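# Fold glasses, close case, leave it flat

## Task

Fold both temple arms of the glasses lying in the open case, then close the case with the glasses inside so it rests flat on the table. The result must stay that way with no gripper holding anything in place.

## Robot and tools

Robot: two six-joint arms named left_arm and right_arm, each ending in a parallel two-finger gripper. The names are labels only and do not match the left or right side of a camera image. Cameras: cam_high (672x504) and cam_low (672x504), returned in that order.

Frame: one shared world frame for both arms. Its origin sits on the table surface midway between the arm bases. +z is up, +x points out across the table, and left_arm is mounted on the +y side. State lines read `left_arm: ...` | `right_arm: ...` and give each gripper's end_effector_position in metres and end_effector_quat_wxyz. This point lies between the finger pads, under 1 cm behind the tips. The fingers extend along the gripper's +z axis and close along its y axis. Reported hand positions can be slightly wrong, more so when the arm is stretched out.

execute_actions takes "actions", a list holding zero or one item, plus an optional boolean "pictures".
- Empty list: no command; returns the state with camera images.
- Motion item: {"rows": [...], "steps": n}, n from 11 to 15 (default 15). Each step is 1/30 s. Each row is an absolute joint target, not an offset: one flat list of 14 numbers covering both arms, always all 14 even if only one arm should move. Order: left_arm waist, shoulder, elbow, wrist pitch, wrist yaw, wrist roll, opening; then the same seven for right_arm. Up to 15 rows; one row per step, and the final row repeats to fill any remaining steps.
- Wait item: {"steps": n} with no rows, n up to 300; it issues nothing new and returns after n steps counted from the previous result.
Images come back only with an empty list or with "pictures": true.

Joint targets are in radians, on the same scale the Joint positions line shows. Nominal ranges per arm: waist -2.618 to 3.054, shoulder 0.000 to 3.142, elbow 0.000 to 3.142, wrist pitch -1.571 to 1.571, wrist yaw -1.571 to 1.571, wrist roll -2.094 to 2.094. True stops may differ by up to 0.036 rad either way. A target beyond a stop by over 0.036 rad, and farther out than the joint currently is, gets the whole call rejected with nothing sent. Targets past the true stop are clipped to it, and the reply may then say "joint sent to its limit", possibly about an earlier move; its absence is no proof of room left. Friction can leave a joint about 0.031 rad short, and very small changes may not move it at all.

Opening is a unitless value from -1 (closed) to +1 (fully open, pad gap 0.087 m). It is also absolute. Between the extremes the fingers go to where grip_measured would read your number. To hold something, command roughly 0.02 below the current grip_measured; a smaller margin grips more gently. Pads push up to about 20 N, and a sudden close can squeeze harder or even pop open. Each gripper's reading may carry a fixed bias of about 1 mm.

Speed: each step, the command reaching a joint stays within a fixed distance of its measured angle (waist 0.202, shoulder 0.258, elbow 0.238, wrist pitch 0.573, wrist yaw and roll 0.522 rad), and all of an arm's targets are pulled back if they would move its gripper more than 70 mm in one step. Big changes therefore take several calls.

Timing: the simulation runs on while you think and write. Each action's result is captured 11 steps before it ends; those steps then play out before your next action begins. Arms keep heading for the last row until they nearly stop, are blocked, or a step is HELD.

Result lines: Joint positions and Joint velocities list per arm the six joints (rad, rad/s) then pad gap (m, m/s). grip_measured is the opening on the command scale. HELD marks steps where your row was not fully sent. "joint command not followed" means a clearance check altered or blocked some joint targets; the rest of the row still ran. Joint torques follow the joint order without the gripper; they carry offsets, scale errors and noise and are nonzero in free air. MOTOR HOT appears from 75 °C; at 90 °C an arm halts for 10 s, and at 100 °C it goes limp and drops; both appear as OVER-TEMPERATURE FAULT. Avoid holding loads longer than needed.

zoom_image: {"camera": "cam_high" or "cam_low", "region": [x0, y0, x1, y1]} in pixels of that camera's last full image, top-left origin, at most 504 by 504. Returns an enlarged crop.

Calibration (OpenCV pinhole with radial distortion; T_world_to_cam maps world to camera; small per-scene errors of a few degrees and millimetres are possible):
cam_high K=[[321.093,0,333.597],[0,321.093,251.386],[0,0,1]], pos_world=[0.7879,-0.0366141,1.01252], looking down over the table.
cam_low K=[[346.697,0,338.388],[0,346.697,249.533],[0,0,1]], pos_world=[1.13544,-0.595447,0.310624], a low side view.

finished_scene: {"scene": n} closes the current scene, which is then judged, and cannot be reversed; its reply reports success and gives the next task if any.

Cautions: do not let the arms collide or press each other; do not knock or drop anything off the table; avoid slams, slips and hard shoves. Objects may receive brief external tugs or pushes. Before finishing, release the case and withdraw so it stays closed and flat unaided. Smooth motion and low effort are preferred.

Each tool is called after ">>>" as a command line: name --argument value for each argument, lists and objects as JSON in quotes; but a table of rows of numbers goes row by row, as --pt "numbers of a row", without its own name.

## Session

>>> execute_actions --actions '[]'

Scene clock: 0.00 s of 5000.00 s.
left_arm: end_effector_position=(+0.4852, +0.5812, +0.2069) grip_measured=+0.991 end_effector_quat_wxyz=(+0.754, +0.251, +0.607, +0.024) | right_arm: end_effector_position=(+0.4860, -0.4048, +0.2165) grip_measured=+1.000 end_effector_quat_wxyz=(+0.714, -0.373, +0.531, -0.262)
Joint positions: left_arm=[0.876 2.277 1.527 1.156 1.215 0.041 0.087] | right_arm=[-0.627  1.729  0.707  1.238 -0.737 -0.819  0.087]
Joint velocities: left_arm=[ 0.002 -0.002 -0.012  0.022  0.051  0.051  0.001] | right_arm=[-0.007  0.012  0.002 -0.007  0.007  0.066  0.   ]
Joint torques (N m, as the arm reports them, + toward a larger angle): no reading
Motor temperatures (°C, as the motors report them): left_arm=[27 26 26 24 27 24] | right_arm=[26 27 24 25 27 26]

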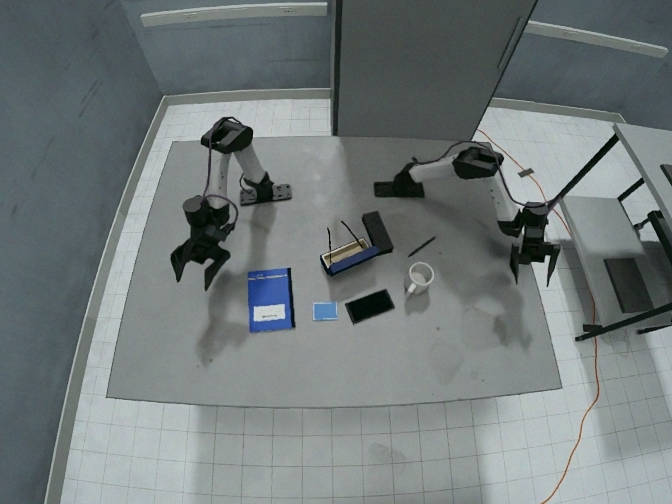

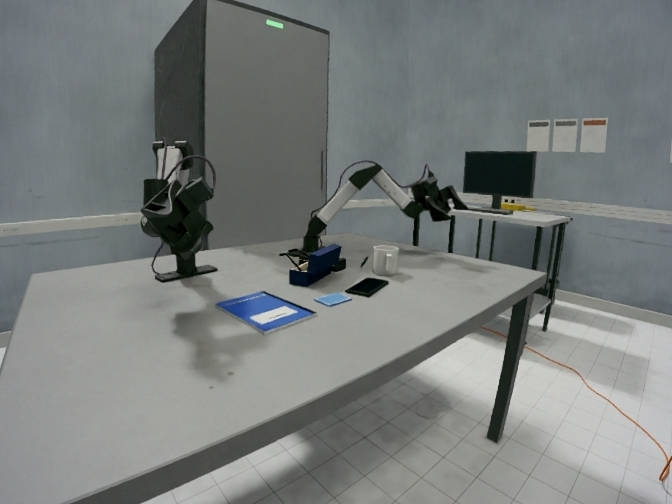

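>>> zoom_image --camera "cam_high" --region '[280, 190, 440, 310]'

>>> zoom_image --camera "cam_low" --region '[250, 220, 370, 310]'

>>> execute_actions --actions '[{"rows":[[0,1.0,1.0,0,0,0,-1,0,1.0,1.0,0,0,0,-1]]}]'

>>> execute_actions --actions '[{"steps":90}]' --pictures true

Region (280, 190, 440, 310) of cam_high's 672x504 image, scaled by 3.150, with more detail than that image has; it fills the top 378 rows of this view, and the rest is white.

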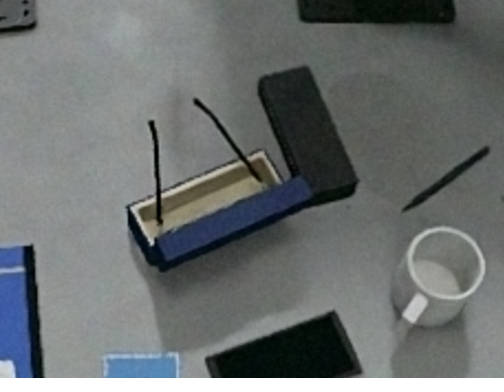

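Region (250, 220, 370, 310) of cam_low's 672x504 image, scaled by 4.200, with more detail than that image has; it fills the top 378 rows of this view, and the rest is white.

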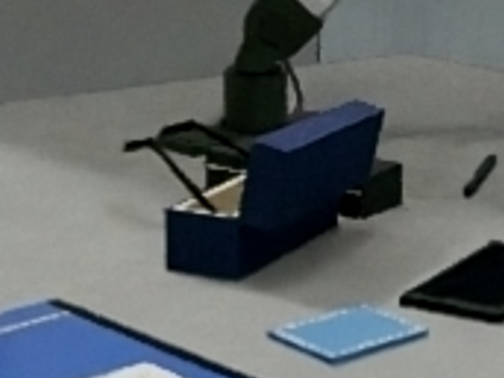

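Scene clock: 0.50 s of 5000.00 s.
left_arm: end_effector_position=(+0.4988, +0.5372, +0.1800) grip_measured=-0.922 end_effector_quat_wxyz=(+0.716, +0.072, +0.694, -0.032) | right_arm: end_effector_position=(+0.5113, -0.3761, +0.2640) grip_measured=-0.902 end_effector_quat_wxyz=(+0.731, -0.230, +0.617, -0.179)
Joint positions: left_arm=[0.756 2.079 1.295 0.829 0.909 0.025 0.003] | right_arm=[-0.468  1.571  0.864  0.854 -0.441 -0.535  0.004]
Joint velocities: left_arm=[-1.399 -1.634 -1.619 -2.205 -1.956 -0.051 -0.153] | right_arm=[ 1.59  -1.648  1.414 -2.938  2.41   2.264 -0.155]
Joint torques (N m, as the arm reports them, + toward a larger angle): left_arm=[ -0.84 -14.47   6.59   1.9   -0.01  -0.22] | right_arm=[  1.31 -12.87   8.47   2.38  -0.27   0.09]
Motor temperatures (°C, as the motors report them): left_arm=[27 26 26 24 27 24] | right_arm=[26 27 24 25 27 26]
Steps of this call (steps 1 to 11: nothing new was sent; steps 12 to 15: the first 4 steps of this action). Readings (joint positions):
12: left_arm=[0.862 2.246 1.488 1.088 1.144 0.038] | right_arm=[-0.608 1.705 0.726 1.160 -0.678 -0.760]
13: left_arm=[0.838 2.192 1.418 0.994 1.059 0.032] | right_arm=[-0.569 1.669 0.766 1.047 -0.598 -0.686]
15: the state above

Scene clock: 3.50 s of 5000.00 s.
left_arm: end_effector_position=(+0.3747, +0.2571, +0.3674) grip_measured=-1.000 end_effector_quat_wxyz=(+0.720, +0.006, +0.694, -0.001) | right_arm: end_effector_position=(+0.3940, -0.2191, +0.3667) grip_measured=-0.990 end_effector_quat_wxyz=(+0.718, -0.053, +0.692, +0.050)
Joint positions: left_arm=[-0.005  0.985  1.012  0.008  0.011  0.008  0.   ] | right_arm=[-0.002  0.983  1.009  0.01  -0.009 -0.007  0.   ]
Joint velocities: left_arm=[-0.012 -0.017 -0.022 -0.051 -0.037 -0.037  0.   ] | right_arm=[ 0.002  0.007  0.002  0.007 -0.066  0.007 -0.001]
Joint torques (N m, as the arm reports them, + toward a larger angle): left_arm=[ 0.4  -1.52  7.06  1.93 -0.15 -0.24] | right_arm=[ 0.36 -0.78  7.3   1.78  0.12  0.08]
Motor temperatures (°C, as the motors report them): left_arm=[27 26 27 25 27 24] | right_arm=[26 27 25 26 27 26]
Kept back: nothing.
Steps of this call (steps 1 to 11: the last 11 steps of your previous action; steps 12 to 45: the robot went on to your last target; steps 46 to 90: nothing new was sent). Readings (joint positions):
1: left_arm=[0.706 2.024 1.241 0.756 0.842 0.022] | right_arm=[-0.411 1.510 0.908 0.757 -0.365 -0.452]
2: left_arm=[0.655 1.970 1.192 0.687 0.780 0.021] | right_arm=[-0.350 1.442 0.941 0.668 -0.304 -0.380]
4: left_arm=[0.548 1.862 1.109 0.533 0.643 0.018] | right_arm=[-0.228 1.300 0.978 0.510 -0.219 -0.273]
8: left_arm=[0.285 1.609 1.016 0.223 0.319 0.012] | right_arm=[-0.021 1.038 0.994 0.259 -0.118 -0.130]
90: the state above
All arms were judged still, so your last target was given up. Only a new action makes them travel on or press farther. Fingers that are still opening or closing keep moving.

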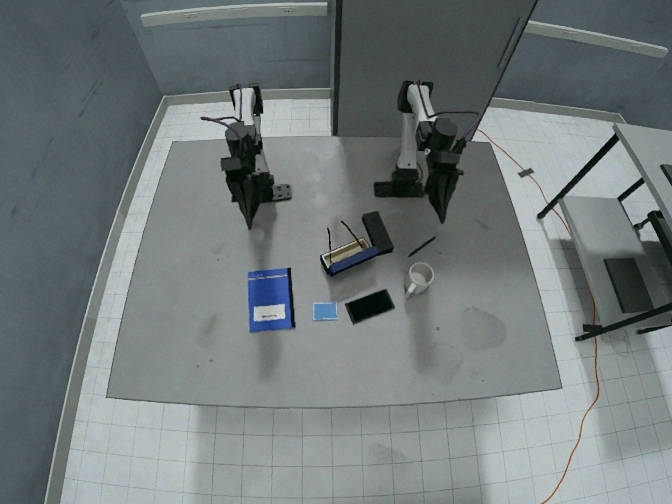

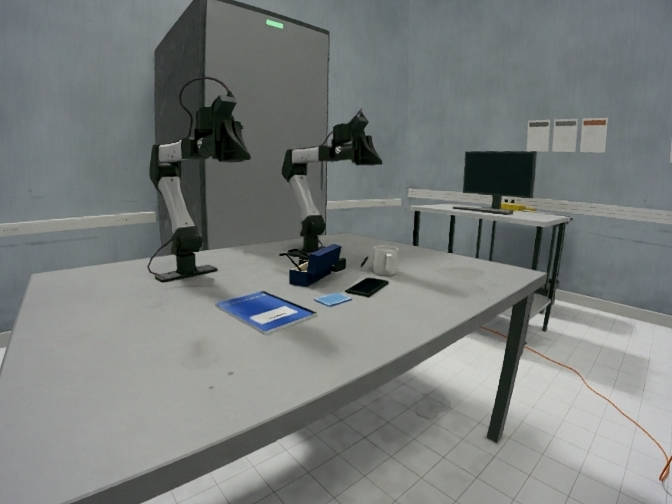

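>>> execute_actions --actions '[{"rows":[[0,1.3,0.8,-1.07,0,0,-1,0,1.6,1.0,-0.97,0,0,-1]]}]'

>>> execute_actions --actions '[{"steps":45}]'

Scene clock: 4.30 s of 5000.00 s.
left_arm: end_effector_position=(+0.3785, +0.2571, +0.3261) grip_measured=-1.000 end_effector_quat_wxyz=(+0.673, +0.006, +0.740, -0.001) | right_arm: end_effector_position=(+0.4027, -0.2179, +0.3173) grip_measured=-0.990 end_effector_quat_wxyz=(+0.654, -0.057, +0.753, +0.046)
Joint positions: left_arm=[-0.005  1.016  0.989 -0.068  0.011  0.008  0.   ] | right_arm=[-0.002  1.05   1.015 -0.107 -0.009 -0.007  0.   ]
Joint velocities: left_arm=[ 0.017  0.427 -0.291 -0.755 -0.051  0.007  0.   ] | right_arm=[-0.007  0.784 -0.012 -1.136 -0.007 -0.051 -0.   ]
Joint torques (N m, as the arm reports them, + toward a larger angle): left_arm=[ 0.21 -0.46  5.84  1.77 -0.07 -0.17] | right_arm=[ 0.13 -0.26  7.61  1.69  0.04  0.06]
Motor temperatures (°C, as the motors report them): left_arm=[27 26 27 25 27 24] | right_arm=[26 27 25 26 27 26]
Steps of this call (steps 1 to 20: nothing new was sent; steps 21 to 24: the first 4 steps of this action). Readings (joint positions):
21: left_arm=[-0.005 0.988 1.011 -0.004 0.011 0.008] | right_arm=[-0.002 0.991 1.011 -0.010 -0.009 -0.007]
22: left_arm=[-0.005 0.993 1.006 -0.022 0.011 0.008] | right_arm=[-0.002 1.004 1.015 -0.037 -0.009 -0.007]
24: the state above

Scene clock: 5.80 s of 5000.00 s.
left_arm: end_effector_position=(+0.1657, +0.2569, +0.0570) grip_measured=-1.000 end_effector_quat_wxyz=(+0.019, +0.003, +1.000, -0.005) | right_arm: end_effector_position=(+0.2528, -0.2387, +0.0384) grip_measured=-0.990 end_effector_quat_wxyz=(+0.004, -0.072, +0.997, +0.005)
Joint positions: left_arm=[-0.005  1.287  0.81  -1.056  0.011  0.008  0.   ] | right_arm=[-0.002  1.605  1.004 -0.962 -0.009 -0.007  0.   ]
Joint velocities: left_arm=[-0.007 -0.002  0.002 -0.022 -0.051 -0.007  0.   ] | right_arm=[ 0.012  0.002 -0.007 -0.022 -0.051  0.007 -0.   ]
Joint torques (N m, as the arm reports them, + toward a larger angle): left_arm=[ 0.43 -3.19  5.91  0.36 -0.14 -0.22] | right_arm=[ 0.21 -7.43  6.03  0.34  0.09  0.13]
Motor temperatures (°C, as the motors report them): left_arm=[27 26 27 25 27 24] | right_arm=[26 28 25 26 27 26]
Kept back: nothing.
Steps of this call (steps 1 to 11: the last 11 steps of your previous action; steps 12 to 45: the robot went on to your last target). Readings (joint positions):
1: left_arm=[-0.005 1.033 0.978 -0.094 0.011 0.008] | right_arm=[-0.002 1.079 1.015 -0.146 -0.009 -0.007]
2: left_arm=[-0.005 1.051 0.968 -0.123 0.011 0.008] | right_arm=[-0.002 1.110 1.015 -0.188 -0.009 -0.007]
4: left_arm=[-0.005 1.092 0.946 -0.184 0.011 0.008] | right_arm=[-0.002 1.177 1.015 -0.274 -0.009 -0.007]
8: left_arm=[-0.005 1.173 0.902 -0.339 0.011 0.008] | right_arm=[-0.002 1.325 1.015 -0.459 -0.009 -0.007]
45: the state above
All arms were judged still, so your last target was given up. Only a new action makes them travel on or press farther. Fingers that are still opening or closing keep moving.

>>> execute_actions --actions '[{"rows":[[0,1.3,0.8,-1.07,0,0,-1,0.5,1.92,1.493,-1.144,0,0,-1]]}]'

>>> execute_actions --actions '[{"steps":40}]'

>>> execute_actions --actions '[{"rows":[[0,1.3,0.8,-1.07,0,0,-1,0.755,2.088,1.736,-1.22,0,0,-1]]}]'

>>> execute_actions --actions '[{"steps":40}]' --pictures true

>>> zoom_image --camera "cam_high" --region '[280, 190, 440, 310]'

Scene clock: 7.77 s of 5000.00 s.
left_arm: end_effector_position=(+0.1657, +0.2569, +0.0570) grip_measured=-1.000 end_effector_quat_wxyz=(+0.019, +0.003, +1.000, -0.005) | right_arm: end_effector_position=(+0.2870, -0.1822, +0.0408) grip_measured=-0.990 end_effector_quat_wxyz=(-0.039, -0.169, +0.985, -0.011)
Joint positions: left_arm=[-0.005  1.287  0.81  -1.056  0.011  0.008  0.   ] | right_arm=[ 0.198  1.857  1.292 -1.086  0.008 -0.002  0.   ]
Joint velocities: left_arm=[-0.012 -0.007 -0.017 -0.037 -0.022 -0.022  0.   ] | right_arm=[ 1.731  1.648  2.088  0.007 -0.007 -0.037  0.001]
Joint torques (N m, as the arm reports them, + toward a larger angle): left_arm=[ 0.43 -3.2   5.87  0.36 -0.14 -0.22] | right_arm=[  1.27 -14.36   6.87  -0.22  -0.06   0.04]
Motor temperatures (°C, as the motors report them): left_arm=[27 27 27 25 27 24] | right_arm=[26 28 26 26 27 26]
Steps of this call (steps 1 to 55: nothing new was sent; steps 56 to 59: the first 4 steps of this action). Readings (joint positions):
56: left_arm=[-0.005 1.287 0.810 -1.056 0.011 0.008] | right_arm=[0.022 1.641 1.048 -1.016 0.003 -0.004]
57: left_arm=[-0.005 1.287 0.810 -1.056 0.011 0.008] | right_arm=[0.073 1.713 1.129 -1.069 0.008 -0.002]
59: the state above

Scene clock: 9.10 s of 5000.00 s.
left_arm: end_effector_position=(+0.1657, +0.2569, +0.0570) grip_measured=-1.000 end_effector_quat_wxyz=(+0.019, +0.003, +1.000, -0.005) | right_arm: end_effector_position=(+0.2816, -0.0796, +0.0619) grip_measured=-0.990 end_effector_quat_wxyz=(-0.003, -0.319, +0.948, +0.003)
Joint positions: left_arm=[-0.005  1.287  0.81  -1.056  0.011  0.008  0.   ] | right_arm=[ 0.506  1.925  1.485 -1.135 -0.007 -0.002  0.   ]
Joint velocities: left_arm=[-0.007 -0.017 -0.012 -0.007  0.022 -0.066  0.   ] | right_arm=[ 0.007  0.012 -0.017 -0.051 -0.037  0.037  0.   ]
Joint torques (N m, as the arm reports them, + toward a larger angle): left_arm=[ 0.39 -3.19  5.86  0.35 -0.13 -0.22] | right_arm=[ -0.4  -11.32   7.11   0.29   0.08   0.05]
Motor temperatures (°C, as the motors report them): left_arm=[27 27 27 25 27 24] | right_arm=[26 29 26 26 27 26]
Kept back: nothing.
Steps of this call (steps 1 to 11: the last 11 steps of your previous action; steps 12 to 30: the robot went on to your last target; steps 31 to 40: nothing new was sent). Readings (joint positions):
1: left_arm=[-0.005 1.287 0.810 -1.056 0.011 0.008] | right_arm=[0.259 1.901 1.358 -1.084 0.008 -0.002]
2: left_arm=[-0.005 1.287 0.810 -1.056 0.011 0.008] | right_arm=[0.323 1.926 1.408 -1.081 0.009 -0.002]
4: left_arm=[-0.005 1.287 0.810 -1.056 0.011 0.008] | right_arm=[0.445 1.931 1.464 -1.078 0.006 -0.002]
8: left_arm=[-0.005 1.287 0.810 -1.056 0.011 0.008] | right_arm=[0.535 1.925 1.485 -1.096 -0.009 -0.002]
40: the state above
All arms were judged still, so your last target was given up. Only a new action makes them travel on or press farther. Fingers that are still opening or closing keep moving.

Scene clock: 9.23 s of 5000.00 s.
left_arm: end_effector_position=(+0.1657, +0.2569, +0.0570) grip_measured=-1.000 end_effector_quat_wxyz=(+0.019, +0.003, +1.000, -0.005) | right_arm: end_effector_position=(+0.2798, -0.0181, +0.0674) grip_measured=-0.990 end_effector_quat_wxyz=(+0.013, -0.387, +0.922, +0.000)
Joint positions: left_arm=[-0.005  1.287  0.81  -1.056  0.011  0.008  0.   ] | right_arm=[ 0.656  2.045  1.684 -1.185  0.009 -0.     0.   ]
Joint velocities: left_arm=[ 0.002 -0.022  0.002 -0.051  0.007  0.037  0.   ] | right_arm=[ 1.541  0.632  0.911  0.242 -0.007  0.051  0.   ]
Joint torques (N m, as the arm reports them, + toward a larger angle): left_arm=[ 0.43 -3.18  5.9   0.35 -0.14 -0.21] | right_arm=[  0.57 -11.78   6.12  -0.18  -0.1    0.03]
Motor temperatures (°C, as the motors report them): left_arm=[27 27 27 25 27 24] | right_arm=[26 29 26 26 27 26]
Steps of this call (steps 1 to 4: the first 4 steps of this action). Readings (joint positions):
1: left_arm=[-0.005 1.287 0.810 -1.056 0.011 0.008] | right_arm=[0.523 1.947 1.524 -1.172 0.001 -0.001]
2: left_arm=[-0.005 1.287 0.810 -1.056 0.011 0.008] | right_arm=[0.556 1.985 1.589 -1.197 0.007 -0.000]
4: the state above

Scene clock: 10.57 s of 5000.00 s.
left_arm: end_effector_position=(+0.1657, +0.2569, +0.0570) grip_measured=-1.000 end_effector_quat_wxyz=(+0.019, +0.003, +1.000, -0.005) | right_arm: end_effector_position=(+0.2508, +0.0091, +0.0668) grip_measured=-0.990 end_effector_quat_wxyz=(+0.001, -0.435, +0.900, +0.003)
Joint positions: left_arm=[-0.005  1.287  0.81  -1.056  0.011  0.008  0.   ] | right_arm=[ 0.761  2.07   1.716 -1.211 -0.004 -0.     0.   ]
Joint velocities: left_arm=[-0.002 -0.017  0.002  0.037  0.022 -0.037  0.   ] | right_arm=[-0.002 -0.002 -0.002  0.022 -0.037 -0.095 -0.   ]
Joint torques (N m, as the arm reports them, + toward a larger angle): left_arm=[ 0.4  -3.19  5.91  0.35 -0.13 -0.22] | right_arm=[ -0.4  -10.79   8.17   0.33   0.05   0.03]
Motor temperatures (°C, as the motors report them): left_arm=[27 27 27 25 27 24] | right_arm=[26 29 26 26 27 26]
Kept back: nothing.
Steps of this call (steps 1 to 11: the last 11 steps of your previous action; steps 12 to 30: the robot went on to your last target; steps 31 to 40: nothing new was sent). Readings (joint positions):
1: left_arm=[-0.005 1.287 0.810 -1.056 0.011 0.008] | right_arm=[0.704 2.061 1.706 -1.180 0.009 -0.000]
2: left_arm=[-0.005 1.287 0.810 -1.056 0.011 0.008] | right_arm=[0.743 2.068 1.714 -1.179 0.006 -0.000]
4: left_arm=[-0.005 1.287 0.810 -1.056 0.011 0.008] | right_arm=[0.785 2.070 1.716 -1.187 -0.002 -0.000]
8: left_arm=[-0.005 1.287 0.810 -1.056 0.011 0.008] | right_arm=[0.774 2.070 1.716 -1.203 -0.004 -0.000]
40: the state above
All arms were judged still, so your last target was given up. Only a new action makes them travel on or press farther. Fingers that are still opening or closing keep moving.

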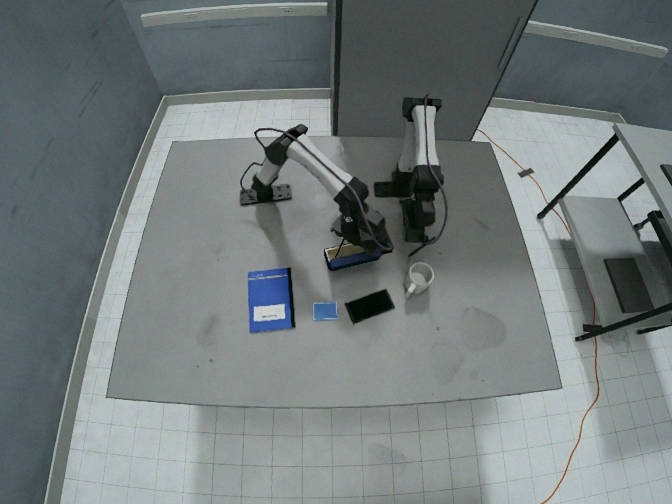

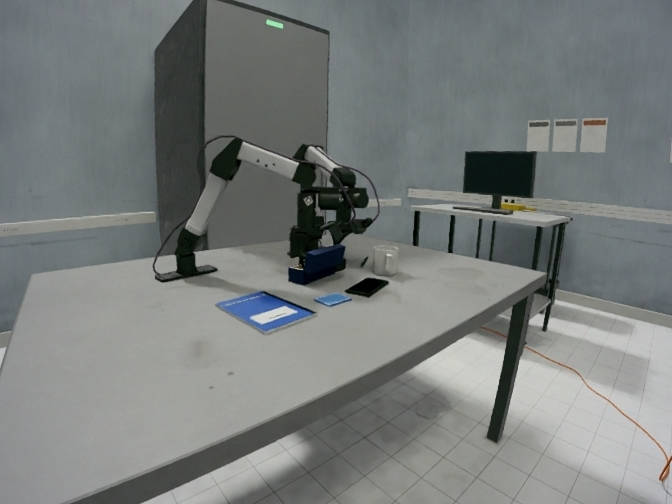

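Region (280, 190, 440, 310) of cam_high's 672x504 image, scaled by 3.150, with more detail than that image has; it fills the top 378 rows of this view, and the rest is white.

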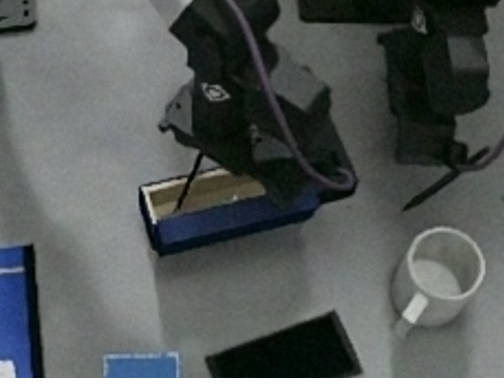

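>>> execute_actions --actions '[{"rows":[[0,1.3,0.8,-1.07,0,0,-1,0.755,2.1,1.75,-1.22,0,0,-1],[0,1.3,0.8,-1.07,0,0,-1,0.755,2.115,1.775,-1.23,0,0,-1],[0,1.3,0.8,-1.07,0,0,-1,0.755,2.13,1.8,-1.24,0,0,-1],[0,1.3,0.8,-1.07,0,0,-1,0.755,2.145,1.825,-1.25,0,0,-1],[0,1.3,0.8,-1.07,0,0,-1,0.75,2.16,1.85,-1.26,0,0,-1],[0,1.3,0.8,-1.07,0,0,-1,0.75,2.175,1.875,-1.27,0,0,-1],[0,1.3,0.8,-1.07,0,0,-1,0.75,2.19,1.9,-1.28,0,0,-1],[0,1.3,0.8,-1.07,0,0,-1,0.745,2.205,1.925,-1.29,0,0,-1],[0,1.3,0.8,-1.07,0,0,-1,0.745,2.22,1.95,-1.30,0,0,-1],[0,1.3,0.8,-1.07,0,0,-1,0.74,2.235,1.975,-1.31,0,0,-1],[0,1.3,0.8,-1.07,0,0,-1,0.74,2.25,2.0,-1.32,0,0,-1],[0,1.3,0.8,-1.07,0,0,-1,0.735,2.265,2.025,-1.33,0,0,-1],[0,1.3,0.8,-1.07,0,0,-1,0.73,2.28,2.05,-1.34,0,0,-1],[0,1.3,0.8,-1.07,0,0,-1,0.725,2.3,2.08,-1.35,0,0,-1]]}]'

>>> execute_actions --actions '[{"steps":30}]'

>>> execute_actions --actions '[{"rows":[[0,1.3,0.8,-1.07,0,0,-1,0.725,1.9,1.8,-1.35,0,0,-1]]}]'

>>> execute_actions --actions '[{"rows":[[0,1.3,0.8,-1.07,0,0,-1,0.1,1.7,1.5,-1.35,0,0,-1]]}]'

>>> execute_actions --actions '[{"steps":30}]' --pictures true

>>> zoom_image --camera "cam_high" --region '[280, 190, 440, 310]'

>>> zoom_image --camera "cam_low" --region '[250, 220, 370, 310]'

Scene clock: 12.17 s of 5000.00 s.
left_arm: end_effector_position=(+0.1657, +0.2569, +0.0570) grip_measured=-1.000 end_effector_quat_wxyz=(+0.019, +0.003, +1.000, -0.005) | right_arm: end_effector_position=(+0.2549, +0.0143, +0.0688) grip_measured=-0.990 end_effector_quat_wxyz=(+0.002, -0.435, +0.900, +0.003)
Joint positions: left_arm=[-0.005  1.287  0.81  -1.056  0.011  0.008  0.   ] | right_arm=[ 0.761  2.096  1.763 -1.232 -0.004 -0.     0.   ]
Joint velocities: left_arm=[-0.022 -0.002 -0.002 -0.051 -0.066  0.037  0.   ] | right_arm=[-0.012  0.388  0.681 -0.154 -0.037 -0.022  0.001]
Joint torques (N m, as the arm reports them, + toward a larger angle): left_arm=[ 0.42 -3.19  5.89  0.35 -0.14 -0.22] | right_arm=[ -0.31 -10.38   8.11   0.43   0.03   0.04]
Motor temperatures (°C, as the motors report them): left_arm=[27 27 27 25 27 24] | right_arm=[26 30 27 26 27 26]
Steps of this call (steps 1 to 44: nothing new was sent; steps 45 to 48: the first 4 steps of this action). Readings (joint positions):
45: left_arm=[-0.005 1.287 0.810 -1.056 0.011 0.008] | right_arm=[0.761 2.070 1.716 -1.211 -0.004 -0.000]
46: left_arm=[-0.005 1.287 0.810 -1.056 0.011 0.008] | right_arm=[0.761 2.074 1.723 -1.218 -0.004 -0.000]
48: the state above

Scene clock: 13.17 s of 5000.00 s.
left_arm: end_effector_position=(+0.1657, +0.2569, +0.0570) grip_measured=-1.000 end_effector_quat_wxyz=(+0.019, +0.003, +1.000, -0.005) | right_arm: end_effector_position=(+0.2891, +0.0387, +0.0685) grip_measured=-0.990 end_effector_quat_wxyz=(+0.002, -0.422, +0.906, +0.003)
Joint positions: left_arm=[-0.005  1.287  0.81  -1.056  0.011  0.008  0.   ] | right_arm=[ 0.732  2.279  2.055 -1.341 -0.004 -0.     0.   ]
Joint velocities: left_arm=[ 0.012  0.007  0.007  0.051  0.051 -0.037  0.   ] | right_arm=[-0.017 -0.012 -0.002 -0.037  0.022 -0.022 -0.   ]
Joint torques (N m, as the arm reports them, + toward a larger angle): left_arm=[ 0.43 -3.22  5.85  0.36 -0.14 -0.23] | right_arm=[ -0.47 -12.42   8.47   0.32   0.03   0.05]
Motor temperatures (°C, as the motors report them): left_arm=[27 27 27 25 27 24] | right_arm=[26 31 27 26 27 26]
Kept back: nothing.
Steps of this call (steps 1 to 11: the last 11 steps of your previous action; steps 12 to 30: the robot went on to your last target). Readings (joint positions):
1: left_arm=[-0.005 1.287 0.810 -1.056 0.011 0.008] | right_arm=[0.761 2.111 1.788 -1.237 -0.004 -0.000]
2: left_arm=[-0.005 1.287 0.810 -1.056 0.011 0.008] | right_arm=[0.761 2.125 1.814 -1.241 -0.004 -0.000]
4: left_arm=[-0.005 1.287 0.810 -1.056 0.011 0.008] | right_arm=[0.760 2.156 1.864 -1.256 -0.004 -0.000]
8: left_arm=[-0.005 1.287 0.810 -1.056 0.011 0.008] | right_arm=[0.754 2.217 1.963 -1.290 -0.004 -0.000]
30: the state above

Scene clock: 13.30 s of 5000.00 s.
left_arm: end_effector_position=(+0.1657, +0.2569, +0.0570) grip_measured=-1.000 end_effector_quat_wxyz=(+0.019, +0.003, +1.000, -0.005) | right_arm: end_effector_position=(+0.2567, +0.0001, +0.0984) grip_measured=-0.990 end_effector_quat_wxyz=(-0.003, -0.422, +0.906, +0.001)
Joint positions: left_arm=[-0.005  1.287  0.81  -1.056  0.011  0.008  0.   ] | right_arm=[ 0.732  2.061  1.825 -1.341 -0.004 -0.     0.   ]
Joint velocities: left_arm=[ 0.012  0.007  0.007 -0.051  0.037 -0.007  0.   ] | right_arm=[-0.017 -1.775 -0.735 -0.432 -0.007  0.022 -0.   ]
Joint torques (N m, as the arm reports them, + toward a larger angle): left_arm=[ 0.44 -3.16  5.9   0.35 -0.14 -0.22] | right_arm=[ -0.29 -17.18   8.24   0.85   0.04   0.06]
Motor temperatures (°C, as the motors report them): left_arm=[27 27 27 25 27 24] | right_arm=[26 31 27 26 27 26]
Steps of this call (steps 1 to 4: the first 4 steps of this action). Readings (joint positions):
1: left_arm=[-0.005 1.287 0.810 -1.056 0.011 0.008] | right_arm=[0.732 2.242 2.001 -1.308 -0.004 -0.000]
2: left_arm=[-0.005 1.287 0.810 -1.056 0.011 0.008] | right_arm=[0.732 2.184 1.918 -1.301 -0.004 -0.000]
4: the state above

Scene clock: 13.80 s of 5000.00 s.
left_arm: end_effector_position=(+0.1657, +0.2569, +0.0570) grip_measured=-1.000 end_effector_quat_wxyz=(+0.019, +0.003, +1.000, -0.005) | right_arm: end_effector_position=(+0.2555, -0.0740, +0.1410) grip_measured=-0.990 end_effector_quat_wxyz=(+0.038, -0.348, +0.937, +0.022)
Joint positions: left_arm=[-0.005  1.287  0.81  -1.056  0.011  0.008  0.   ] | right_arm=[ 0.569  1.755  1.594 -1.325 -0.015 -0.002  0.   ]
Joint velocities: left_arm=[-0.007 -0.037 -0.002 -0.051 -0.007 -0.007  0.   ] | right_arm=[-1.907 -0.764 -1.326 -0.271  0.007 -0.051 -0.   ]
Joint torques (N m, as the arm reports them, + toward a larger angle): left_arm=[ 0.42 -3.17  5.94  0.36 -0.13 -0.21] | right_arm=[-1.49 -9.91  5.97  0.67  0.13  0.05]
Motor temperatures (°C, as the motors report them): left_arm=[27 27 27 25 27 24] | right_arm=[26 31 27 26 27 26]
Steps of this call (steps 1 to 11: the last 11 steps of your previous action; steps 12 to 15: the first 4 steps of this action). Readings (joint positions):
12: left_arm=[-0.005 1.287 0.810 -1.056 0.011 0.008] | right_arm=[0.716 1.859 1.773 -1.327 -0.011 -0.002]
13: left_arm=[-0.005 1.287 0.810 -1.056 0.011 0.008] | right_arm=[0.683 1.822 1.707 -1.313 -0.015 -0.002]
15: the state above

Scene clock: 14.80 s of 5000.00 s.
left_arm: end_effector_position=(+0.1657, +0.2569, +0.0570) grip_measured=-1.000 end_effector_quat_wxyz=(+0.019, +0.003, +1.000, -0.005) | right_arm: end_effector_position=(+0.3004, -0.2087, +0.1337) grip_measured=-0.990 end_effector_quat_wxyz=(+0.014, -0.115, +0.993, -0.002)
Joint positions: left_arm=[-0.005  1.287  0.81  -1.056  0.011  0.008  0.   ] | right_arm=[ 0.091  1.724  1.524 -1.342  0.008 -0.     0.   ]
Joint velocities: left_arm=[ 0.002 -0.007 -0.007 -0.037 -0.022  0.022  0.   ] | right_arm=[-0.012  0.007 -0.007 -0.037  0.022 -0.081  0.   ]
Joint torques (N m, as the arm reports them, + toward a larger angle): left_arm=[ 0.41 -3.17  5.9   0.36 -0.14 -0.22] | right_arm=[  0.77 -10.94   4.87   0.4   -0.1    0.04]
Motor temperatures (°C, as the motors report them): left_arm=[27 27 27 25 27 24] | right_arm=[26 31 27 26 27 26]
Kept back: nothing.
Steps of this call (steps 1 to 11: the last 11 steps of your previous action; steps 12 to 30: the robot went on to your last target). Readings (joint positions):
1: left_arm=[-0.005 1.287 0.810 -1.056 0.011 0.008] | right_arm=[0.498 1.735 1.558 -1.335 -0.013 -0.002]
2: left_arm=[-0.005 1.287 0.810 -1.056 0.011 0.008] | right_arm=[0.423 1.726 1.538 -1.342 -0.012 -0.002]
4: left_arm=[-0.005 1.287 0.810 -1.056 0.011 0.008] | right_arm=[0.272 1.724 1.526 -1.344 -0.009 -0.002]
8: left_arm=[-0.005 1.287 0.810 -1.056 0.011 0.008] | right_arm=[0.079 1.724 1.524 -1.342 0.008 -0.000]
30: the state above
All arms were judged still, so your last target was given up. Only a new action makes them travel on or press farther. Fingers that are still opening or closing keep moving.

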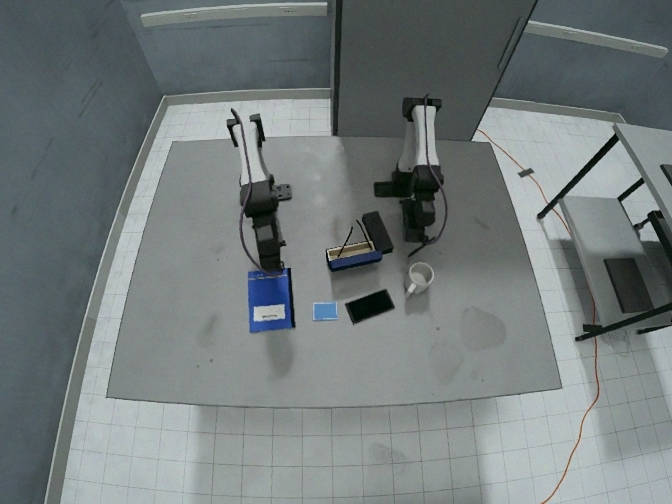

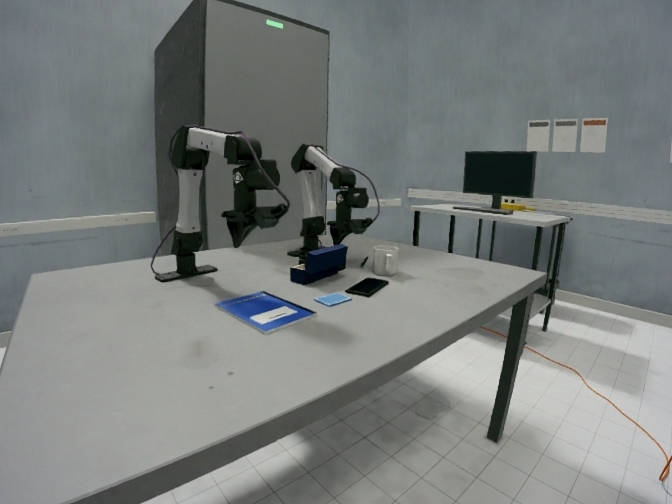

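Region (280, 190, 440, 310) of cam_high's 672x504 image, scaled by 3.150, with more detail than that image has; it fills the top 378 rows of this view, and the rest is white.

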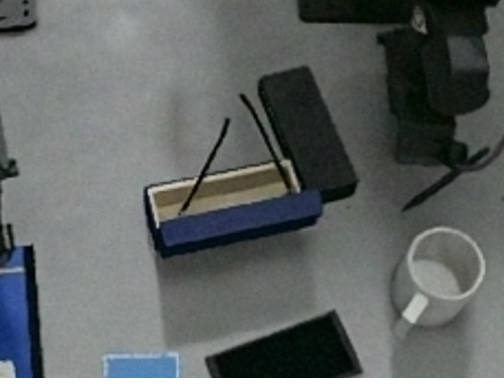

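Region (250, 220, 370, 310) of cam_low's 672x504 image, scaled by 4.200, with more detail than that image has; it fills the top 378 rows of this view, and the rest is white.

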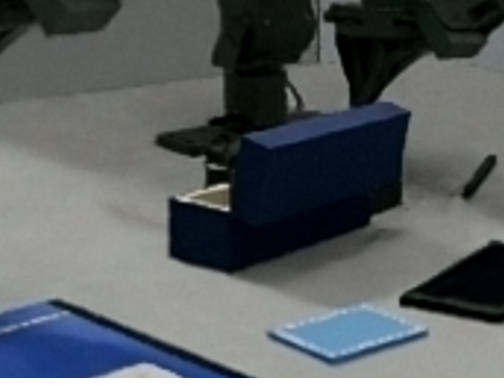

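>>> execute_actions --actions '[{"rows":[[0,1.3,0.8,-1.07,0,0,-1,0.77,1.8,1.5,-1.25,0,0,-1]]}]'

>>> execute_actions --actions '[{"steps":25}]'

>>> execute_actions --actions '[{"rows":[[0,1.3,0.8,-1.07,0,0,-1,0.785,2.046,1.553,-1.078,0,0,-1]]}]'

>>> execute_actions --actions '[{"steps":25}]'

>>> execute_actions --actions '[{"rows":[[0,1.3,0.8,-1.07,0,0,-1,0.79,2.07,1.59,-1.09,0,0,-1],[0,1.3,0.8,-1.07,0,0,-1,0.79,2.09,1.63,-1.11,0,0,-1],[0,1.3,0.8,-1.07,0,0,-1,0.795,2.115,1.665,-1.125,0,0,-1],[0,1.3,0.8,-1.07,0,0,-1,0.795,2.135,1.70,-1.14,0,0,-1],[0,1.3,0.8,-1.07,0,0,-1,0.8,2.16,1.74,-1.155,0,0,-1],[0,1.3,0.8,-1.07,0,0,-1,0.8,2.18,1.78,-1.17,0,0,-1],[0,1.3,0.8,-1.07,0,0,-1,0.805,2.205,1.815,-1.185,0,0,-1],[0,1.3,0.8,-1.07,0,0,-1,0.805,2.225,1.855,-1.2,0,0,-1],[0,1.3,0.8,-1.07,0,0,-1,0.81,2.25,1.89,-1.215,0,0,-1],[0,1.3,0.8,-1.07,0,0,-1,0.81,2.271,1.93,-1.23,0,0,-1]]}]'

>>> execute_actions --actions '[{"rows":[[0,1.3,0.8,-1.07,0,0,-1,0.805,2.285,1.965,-1.245,0,0,-1],[0,1.3,0.8,-1.07,0,0,-1,0.8,2.3,2.0,-1.26,0,0,-1],[0,1.3,0.8,-1.07,0,0,-1,0.795,2.315,2.03,-1.275,0,0,-1],[0,1.3,0.8,-1.07,0,0,-1,0.79,2.33,2.06,-1.29,0,0,-1],[0,1.3,0.8,-1.07,0,0,-1,0.785,2.345,2.09,-1.305,0,0,-1],[0,1.3,0.8,-1.07,0,0,-1,0.78,2.36,2.12,-1.32,0,0,-1],[0,1.3,0.8,-1.07,0,0,-1,0.77,2.375,2.15,-1.335,0,0,-1],[0,1.3,0.8,-1.07,0,0,-1,0.765,2.39,2.18,-1.35,0,0,-1],[0,1.3,0.8,-1.07,0,0,-1,0.756,2.408,2.207,-1.37,0,0,-1]]}]'

>>> execute_actions --actions '[{"steps":25}]'

>>> execute_actions --actions '[{"rows":[[0,1.3,0.8,-1.07,0,0,-1,0.756,2.1,2.0,-1.37,0,0,-1]]}]'

>>> execute_actions --actions '[{"rows":[[0,1.3,0.8,-1.07,0,0,-1,0.1,1.7,1.5,-1.35,0,0,-1]]}]'

>>> execute_actions --actions '[{"steps":30}]' --pictures true

>>> zoom_image --camera "cam_high" --region '[280, 190, 440, 310]'

Scene clock: 17.20 s of 5000.00 s.
left_arm: end_effector_position=(+0.1657, +0.2569, +0.0570) grip_measured=-1.000 end_effector_quat_wxyz=(+0.019, +0.003, +1.000, -0.005) | right_arm: end_effector_position=(+0.2963, -0.1525, +0.1209) grip_measured=-0.990 end_effector_quat_wxyz=(+0.021, -0.212, +0.977, -0.005)
Joint positions: left_arm=[-0.005  1.287  0.81  -1.056  0.011  0.008  0.   ] | right_arm=[ 0.289  1.766  1.524 -1.289  0.019  0.002  0.   ]
Joint velocities: left_arm=[ 0.017  0.002 -0.007  0.007 -0.037  0.022  0.   ] | right_arm=[ 1.99   0.427 -0.022  0.462 -0.081  0.007 -0.003]
Joint torques (N m, as the arm reports them, + toward a larger angle): left_arm=[ 0.42 -3.21  5.91  0.36 -0.14 -0.22] | right_arm=[ 0.96 -8.65  4.95  0.27 -0.11  0.04]
Motor temperatures (°C, as the motors report them): left_arm=[27 27 27 25 27 24] | right_arm=[26 32 27 26 27 26]
Steps of this call (steps 1 to 68: nothing new was sent; steps 69 to 72: the first 4 steps of this action). Readings (joint positions):
69: left_arm=[-0.005 1.287 0.810 -1.056 0.011 0.008] | right_arm=[0.112 1.729 1.524 -1.337 0.016 0.001]
70: left_arm=[-0.005 1.287 0.810 -1.056 0.011 0.008] | right_arm=[0.157 1.738 1.524 -1.321 0.020 0.002]
72: the state above

Scene clock: 18.03 s of 5000.00 s.
left_arm: end_effector_position=(+0.1657, +0.2569, +0.0570) grip_measured=-1.000 end_effector_quat_wxyz=(+0.019, +0.003, +1.000, -0.005) | right_arm: end_effector_position=(+0.2131, -0.0292, +0.1105) grip_measured=-0.990 end_effector_quat_wxyz=(+0.022, -0.443, +0.896, +0.015)
Joint positions: left_arm=[-0.005  1.287  0.81  -1.056  0.011  0.008  0.   ] | right_arm=[ 0.778  1.799  1.524 -1.243 -0.007 -0.     0.   ]
Joint velocities: left_arm=[-0.012 -0.007  0.002 -0.022 -0.007 -0.007  0.   ] | right_arm=[ 0.027  0.012 -0.007 -0.022  0.066  0.051 -0.001]
Joint torques (N m, as the arm reports them, + toward a larger angle): left_arm=[ 0.42 -3.18  5.9   0.35 -0.14 -0.22] | right_arm=[-0.48 -9.53  4.95  0.45  0.07  0.06]
Motor temperatures (°C, as the motors report them): left_arm=[27 27 27 25 27 24] | right_arm=[26 32 27 26 27 26]
Kept back: nothing.
Steps of this call (steps 1 to 11: the last 11 steps of your previous action; steps 12 to 25: the robot went on to your last target). Readings (joint positions):
1: left_arm=[-0.005 1.287 0.810 -1.056 0.011 0.008] | right_arm=[0.360 1.780 1.524 -1.277 0.017 0.002]
2: left_arm=[-0.005 1.287 0.810 -1.056 0.011 0.008] | right_arm=[0.432 1.790 1.524 -1.266 0.016 0.002]
4: left_arm=[-0.005 1.287 0.810 -1.056 0.011 0.008] | right_arm=[0.579 1.799 1.524 -1.252 0.012 0.002]
8: left_arm=[-0.005 1.287 0.810 -1.056 0.011 0.008] | right_arm=[0.793 1.799 1.524 -1.243 -0.006 0.000]
25: the state above

Scene clock: 18.17 s of 5000.00 s.
left_arm: end_effector_position=(+0.1657, +0.2569, +0.0570) grip_measured=-1.000 end_effector_quat_wxyz=(+0.019, +0.003, +1.000, -0.005) | right_arm: end_effector_position=(+0.2292, -0.0082, +0.0700) grip_measured=-0.990 end_effector_quat_wxyz=(+0.007, -0.443, +0.897, +0.008)
Joint positions: left_arm=[-0.005  1.287  0.81  -1.056  0.011  0.008  0.   ] | right_arm=[ 0.778  1.948  1.554 -1.157 -0.007 -0.     0.   ]
Joint velocities: left_arm=[-0.007  0.002 -0.002 -0.022 -0.081 -0.022  0.   ] | right_arm=[ 0.012  1.429  0.012  0.886 -0.007  0.022 -0.002]
Joint torques (N m, as the arm reports them, + toward a larger angle): left_arm=[ 0.47 -3.16  5.91  0.36 -0.15 -0.22] | right_arm=[  0.69 -10.13   6.56   0.02   0.08   0.04]
Motor temperatures (°C, as the motors report them): left_arm=[27 27 27 25 27 24] | right_arm=[26 32 27 26 27 26]
Steps of this call (steps 1 to 4: the first 4 steps of this action). Readings (joint positions):
1: left_arm=[-0.005 1.287 0.810 -1.056 0.011 0.008] | right_arm=[0.778 1.817 1.530 -1.239 -0.007 -0.000]
2: left_arm=[-0.005 1.287 0.810 -1.056 0.011 0.008] | right_arm=[0.778 1.852 1.544 -1.219 -0.007 -0.000]
4: the state above

Scene clock: 19.00 s of 5000.00 s.
left_arm: end_effector_position=(+0.1656, +0.2569, +0.0570) grip_measured=-1.000 end_effector_quat_wxyz=(+0.019, +0.003, +1.000, -0.005) | right_arm: end_effector_position=(+0.2343, -0.0016, +0.0316) grip_measured=-0.990 end_effector_quat_wxyz=(-0.016, -0.443, +0.896, -0.004)
Joint positions: left_arm=[-0.005  1.287  0.81  -1.057  0.011  0.008  0.   ] | right_arm=[ 0.778  2.062  1.554 -1.095 -0.007 -0.     0.   ]
Joint velocities: left_arm=[ 0.002  0.002 -0.007  0.037  0.037  0.022  0.   ] | right_arm=[ 0.012  0.002  0.017  0.022 -0.066 -0.095 -0.001]
Joint torques (N m, as the arm reports them, + toward a larger angle): left_arm=[ 0.43 -3.16  5.86  0.36 -0.14 -0.23] | right_arm=[  0.58 -13.46   6.28   0.48   0.07   0.04]
Motor temperatures (°C, as the motors report them): left_arm=[27 27 27 25 27 24] | right_arm=[26 33 27 26 27 26]
Kept back: nothing.
Steps of this call (steps 1 to 11: the last 11 steps of your previous action; steps 12 to 25: the robot went on to your last target). Readings (joint positions):
1: left_arm=[-0.005 1.287 0.810 -1.056 0.011 0.008] | right_arm=[0.778 1.993 1.554 -1.137 -0.007 -0.000]
2: left_arm=[-0.005 1.287 0.810 -1.056 0.011 0.008] | right_arm=[0.778 2.030 1.554 -1.124 -0.007 -0.000]
4: left_arm=[-0.005 1.287 0.810 -1.057 0.011 0.008] | right_arm=[0.778 2.064 1.554 -1.112 -0.007 -0.000]
8: left_arm=[-0.005 1.287 0.810 -1.057 0.011 0.008] | right_arm=[0.778 2.062 1.554 -1.102 -0.007 -0.000]
25: the state above

Scene clock: 19.13 s of 5000.00 s.
left_arm: end_effector_position=(+0.1656, +0.2569, +0.0570) grip_measured=-1.000 end_effector_quat_wxyz=(+0.019, +0.003, +1.000, -0.005) | right_arm: end_effector_position=(+0.2394, +0.0061, +0.0370) grip_measured=-0.990 end_effector_quat_wxyz=(-0.014, -0.444, +0.896, -0.003)
Joint positions: left_arm=[-0.005  1.287  0.81  -1.057  0.011  0.008  0.   ] | right_arm=[ 0.78   2.087  1.616 -1.127 -0.007 -0.     0.   ]
Joint velocities: left_arm=[-0.002 -0.012 -0.002  0.037 -0.022 -0.051  0.   ] | right_arm=[ 0.012  0.408  0.974 -0.198  0.037 -0.007 -0.   ]
Joint torques (N m, as the arm reports them, + toward a larger angle): left_arm=[ 0.45 -3.19  5.88  0.36 -0.13 -0.22] | right_arm=[  1.09 -10.39   8.29   0.51   0.09   0.06]
Motor temperatures (°C, as the motors report them): left_arm=[27 27 27 25 27 24] | right_arm=[26 33 27 26 27 26]
Steps of this call (steps 1 to 4: the first 4 steps of this action). Readings (joint positions):
1: left_arm=[-0.005 1.287 0.810 -1.057 0.011 0.008] | right_arm=[0.778 2.062 1.554 -1.095 -0.007 -0.000]
2: left_arm=[-0.005 1.287 0.810 -1.057 0.011 0.008] | right_arm=[0.778 2.065 1.563 -1.104 -0.007 -0.000]
4: the state above

Scene clock: 19.63 s of 5000.00 s.
left_arm: end_effector_position=(+0.1656, +0.2569, +0.0570) grip_measured=-1.000 end_effector_quat_wxyz=(+0.019, +0.003, +1.000, -0.005) | right_arm: end_effector_position=(+0.2699, +0.0602, +0.0472) grip_measured=-0.990 end_effector_quat_wxyz=(+0.008, -0.453, +0.891, +0.008)
Joint positions: left_arm=[-0.005  1.287  0.81  -1.057  0.011  0.008  0.   ] | right_arm=[ 0.801  2.287  1.987 -1.249 -0.007 -0.     0.   ]
Joint velocities: left_arm=[ 0.012 -0.012  0.002 -0.066  0.022 -0.051  0.   ] | right_arm=[-0.032  0.393  0.833 -0.374  0.022 -0.037  0.   ]
Joint torques (N m, as the arm reports them, + toward a larger angle): left_arm=[ 0.45 -3.21  5.89  0.36 -0.14 -0.22] | right_arm=[ -0.52 -12.57   8.12   0.48   0.09   0.04]
Motor temperatures (°C, as the motors report them): left_arm=[27 27 27 25 27 24] | right_arm=[26 33 27 26 27 26]
Steps of this call (steps 1 to 11: the last 11 steps of your previous action; steps 12 to 15: the first 4 steps of this action). Readings (joint positions):
12: left_arm=[-0.005 1.287 0.810 -1.057 0.011 0.008] | right_arm=[0.801 2.252 1.914 -1.211 -0.007 -0.000]
13: left_arm=[-0.005 1.287 0.810 -1.057 0.011 0.008] | right_arm=[0.801 2.261 1.932 -1.225 -0.007 -0.000]
15: the state above

Scene clock: 20.47 s of 5000.00 s.
left_arm: end_effector_position=(+0.1656, +0.2569, +0.0570) grip_measured=-1.000 end_effector_quat_wxyz=(+0.019, +0.003, +1.000, -0.005) | right_arm: end_effector_position=(+0.2930, +0.0625, +0.0550) grip_measured=-0.990 end_effector_quat_wxyz=(+0.003, -0.435, +0.900, +0.005)
Joint positions: left_arm=[-0.005  1.287  0.81  -1.057  0.011  0.008  0.   ] | right_arm=[ 0.76   2.385  2.185 -1.361 -0.006 -0.     0.   ]
Joint velocities: left_arm=[ 0.002 -0.007  0.022  0.022  0.007 -0.051  0.   ] | right_arm=[-0.017  0.002 -0.012 -0.022 -0.022  0.022  0.   ]
Joint torques (N m, as the arm reports them, + toward a larger angle): left_arm=[ 0.41 -3.2   5.94  0.36 -0.13 -0.21] | right_arm=[ -0.25 -13.19   8.3    0.35   0.06   0.04]
Motor temperatures (°C, as the motors report them): left_arm=[27 27 27 25 27 24] | right_arm=[26 34 28 26 27 26]
Kept back: nothing.
Steps of this call (steps 1 to 11: the last 11 steps of your previous action; steps 12 to 25: the robot went on to your last target). Readings (joint positions):
1: left_arm=[-0.005 1.287 0.810 -1.057 0.011 0.008] | right_arm=[0.800 2.300 2.018 -1.261 -0.007 -0.000]
2: left_arm=[-0.005 1.287 0.810 -1.057 0.011 0.008] | right_arm=[0.799 2.314 2.049 -1.273 -0.007 -0.000]
4: left_arm=[-0.005 1.287 0.810 -1.057 0.011 0.008] | right_arm=[0.794 2.341 2.110 -1.298 -0.007 -0.000]
8: left_arm=[-0.005 1.287 0.810 -1.057 0.011 0.008] | right_arm=[0.771 2.377 2.182 -1.330 -0.007 -0.000]
25: the state above

Scene clock: 20.60 s of 5000.00 s.
left_arm: end_effector_position=(+0.1656, +0.2569, +0.0570) grip_measured=-1.000 end_effector_quat_wxyz=(+0.019, +0.003, +1.000, -0.005) | right_arm: end_effector_position=(+0.2717, +0.0357, +0.0903) grip_measured=-0.990 end_effector_quat_wxyz=(+0.006, -0.435, +0.900, +0.007)
Joint positions: left_arm=[-0.005  1.287  0.81  -1.057  0.011  0.008  0.   ] | right_arm=[ 0.76   2.202  2.018 -1.369 -0.006 -0.     0.   ]
Joint velocities: left_arm=[-0.002 -0.002 -0.002 -0.022  0.022  0.037  0.   ] | right_arm=[-0.007 -1.35  -0.242 -0.374 -0.051 -0.022  0.   ]
Joint torques (N m, as the arm reports them, + toward a larger angle): left_arm=[ 0.46 -3.19  5.91  0.35 -0.13 -0.22] | right_arm=[ -0.14 -15.41   6.63   0.88   0.07   0.05]
Motor temperatures (°C, as the motors report them): left_arm=[27 27 27 25 27 24] | right_arm=[26 34 28 26 27 26]
Steps of this call (steps 1 to 4: the first 4 steps of this action). Readings (joint positions):
1: left_arm=[-0.005 1.287 0.810 -1.057 0.011 0.008] | right_arm=[0.760 2.352 2.141 -1.337 -0.006 -0.000]
2: left_arm=[-0.005 1.287 0.810 -1.057 0.011 0.008] | right_arm=[0.760 2.303 2.078 -1.336 -0.006 -0.000]
4: the state above

Scene clock: 21.10 s of 5000.00 s.
left_arm: end_effector_position=(+0.1656, +0.2569, +0.0570) grip_measured=-1.000 end_effector_quat_wxyz=(+0.019, +0.003, +1.000, -0.005) | right_arm: end_effector_position=(+0.2741, -0.0256, +0.1416) grip_measured=-0.990 end_effector_quat_wxyz=(+0.054, -0.380, +0.923, +0.030)
Joint positions: left_arm=[-0.005  1.287  0.81  -1.057  0.011  0.008  0.   ] | right_arm=[ 0.64   1.906  1.792 -1.334 -0.014 -0.001  0.   ]
Joint velocities: left_arm=[-0.012  0.022 -0.007 -0.051  0.007 -0.066  0.   ] | right_arm=[-1.419 -1.648 -1.722  0.051 -0.051 -0.007  0.001]
Joint torques (N m, as the arm reports them, + toward a larger angle): left_arm=[ 0.4  -3.17  5.92  0.36 -0.14 -0.22] | right_arm=[ -0.76 -13.76   6.27   0.5    0.07   0.08]
Motor temperatures (°C, as the motors report them): left_arm=[27 27 27 25 27 24] | right_arm=[26 34 28 26 27 26]
Steps of this call (steps 1 to 11: the last 11 steps of your previous action; steps 12 to 15: the first 4 steps of this action). Readings (joint positions):
12: left_arm=[-0.005 1.287 0.810 -1.057 0.011 0.008] | right_arm=[0.748 2.055 1.978 -1.348 -0.011 -0.001]
13: left_arm=[-0.005 1.287 0.810 -1.057 0.011 0.008] | right_arm=[0.725 2.012 1.914 -1.335 -0.014 -0.001]
15: the state above

Scene clock: 22.10 s of 5000.00 s.
left_arm: end_effector_position=(+0.1656, +0.2569, +0.0570) grip_measured=-1.000 end_effector_quat_wxyz=(+0.019, +0.003, +1.000, -0.005) | right_arm: end_effector_position=(+0.2984, -0.2092, +0.1389) grip_measured=-0.990 end_effector_quat_wxyz=(+0.021, -0.115, +0.993, -0.002)
Joint positions: left_arm=[-0.005  1.287  0.81  -1.057  0.011  0.008  0.   ] | right_arm=[ 0.091  1.704  1.522 -1.347  0.008 -0.     0.   ]
Joint velocities: left_arm=[-0.002 -0.002 -0.007 -0.022 -0.037 -0.022  0.   ] | right_arm=[ 0.022  0.012  0.012 -0.066 -0.051  0.022 -0.002]
Joint torques (N m, as the arm reports them, + toward a larger angle): left_arm=[ 0.41 -3.17  5.91  0.34 -0.15 -0.22] | right_arm=[ 0.81 -8.95  5.03  0.45 -0.07  0.03]
Motor temperatures (°C, as the motors report them): left_arm=[27 27 27 25 27 24] | right_arm=[26 34 28 26 27 26]
Kept back: nothing.
Steps of this call (steps 1 to 11: the last 11 steps of your previous action; steps 12 to 30: the robot went on to your last target). Readings (joint positions):
1: left_arm=[-0.005 1.287 0.810 -1.057 0.011 0.008] | right_arm=[0.586 1.849 1.731 -1.332 -0.014 -0.001]
2: left_arm=[-0.005 1.287 0.810 -1.057 0.011 0.008] | right_arm=[0.526 1.795 1.672 -1.332 -0.013 -0.001]
4: left_arm=[-0.005 1.287 0.810 -1.057 0.011 0.008] | right_arm=[0.385 1.720 1.580 -1.340 -0.010 -0.001]
8: left_arm=[-0.005 1.287 0.810 -1.057 0.011 0.008] | right_arm=[0.114 1.704 1.526 -1.345 0.003 -0.000]
30: the state above
All arms were judged still, so your last target was given up. Only a new action makes them travel on or press farther. Fingers that are still opening or closing keep moving.

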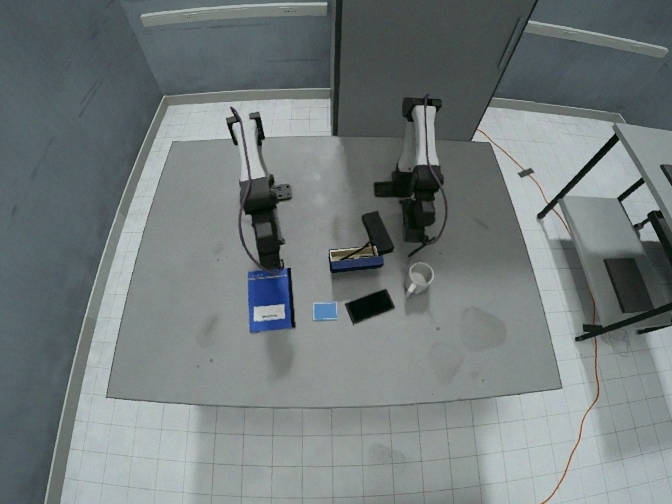

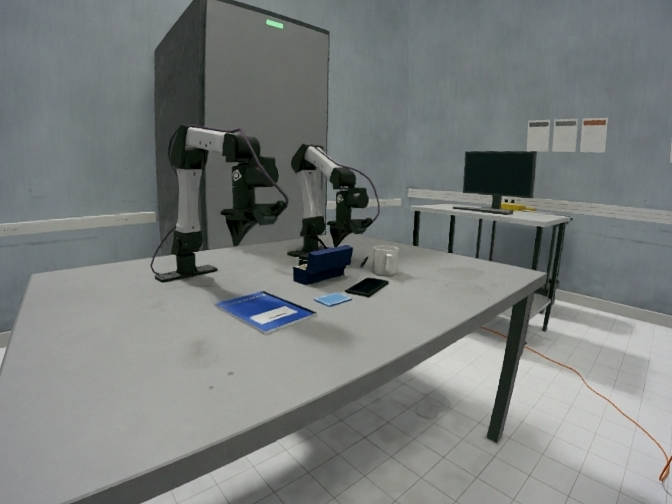

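Region (280, 190, 440, 310) of cam_high's 672x504 image, scaled by 3.150, with more detail than that image has; it fills the top 378 rows of this view, and the rest is white.

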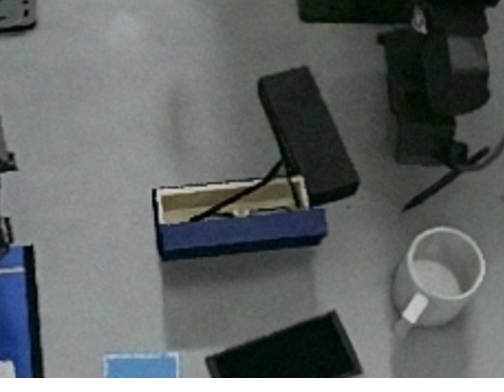

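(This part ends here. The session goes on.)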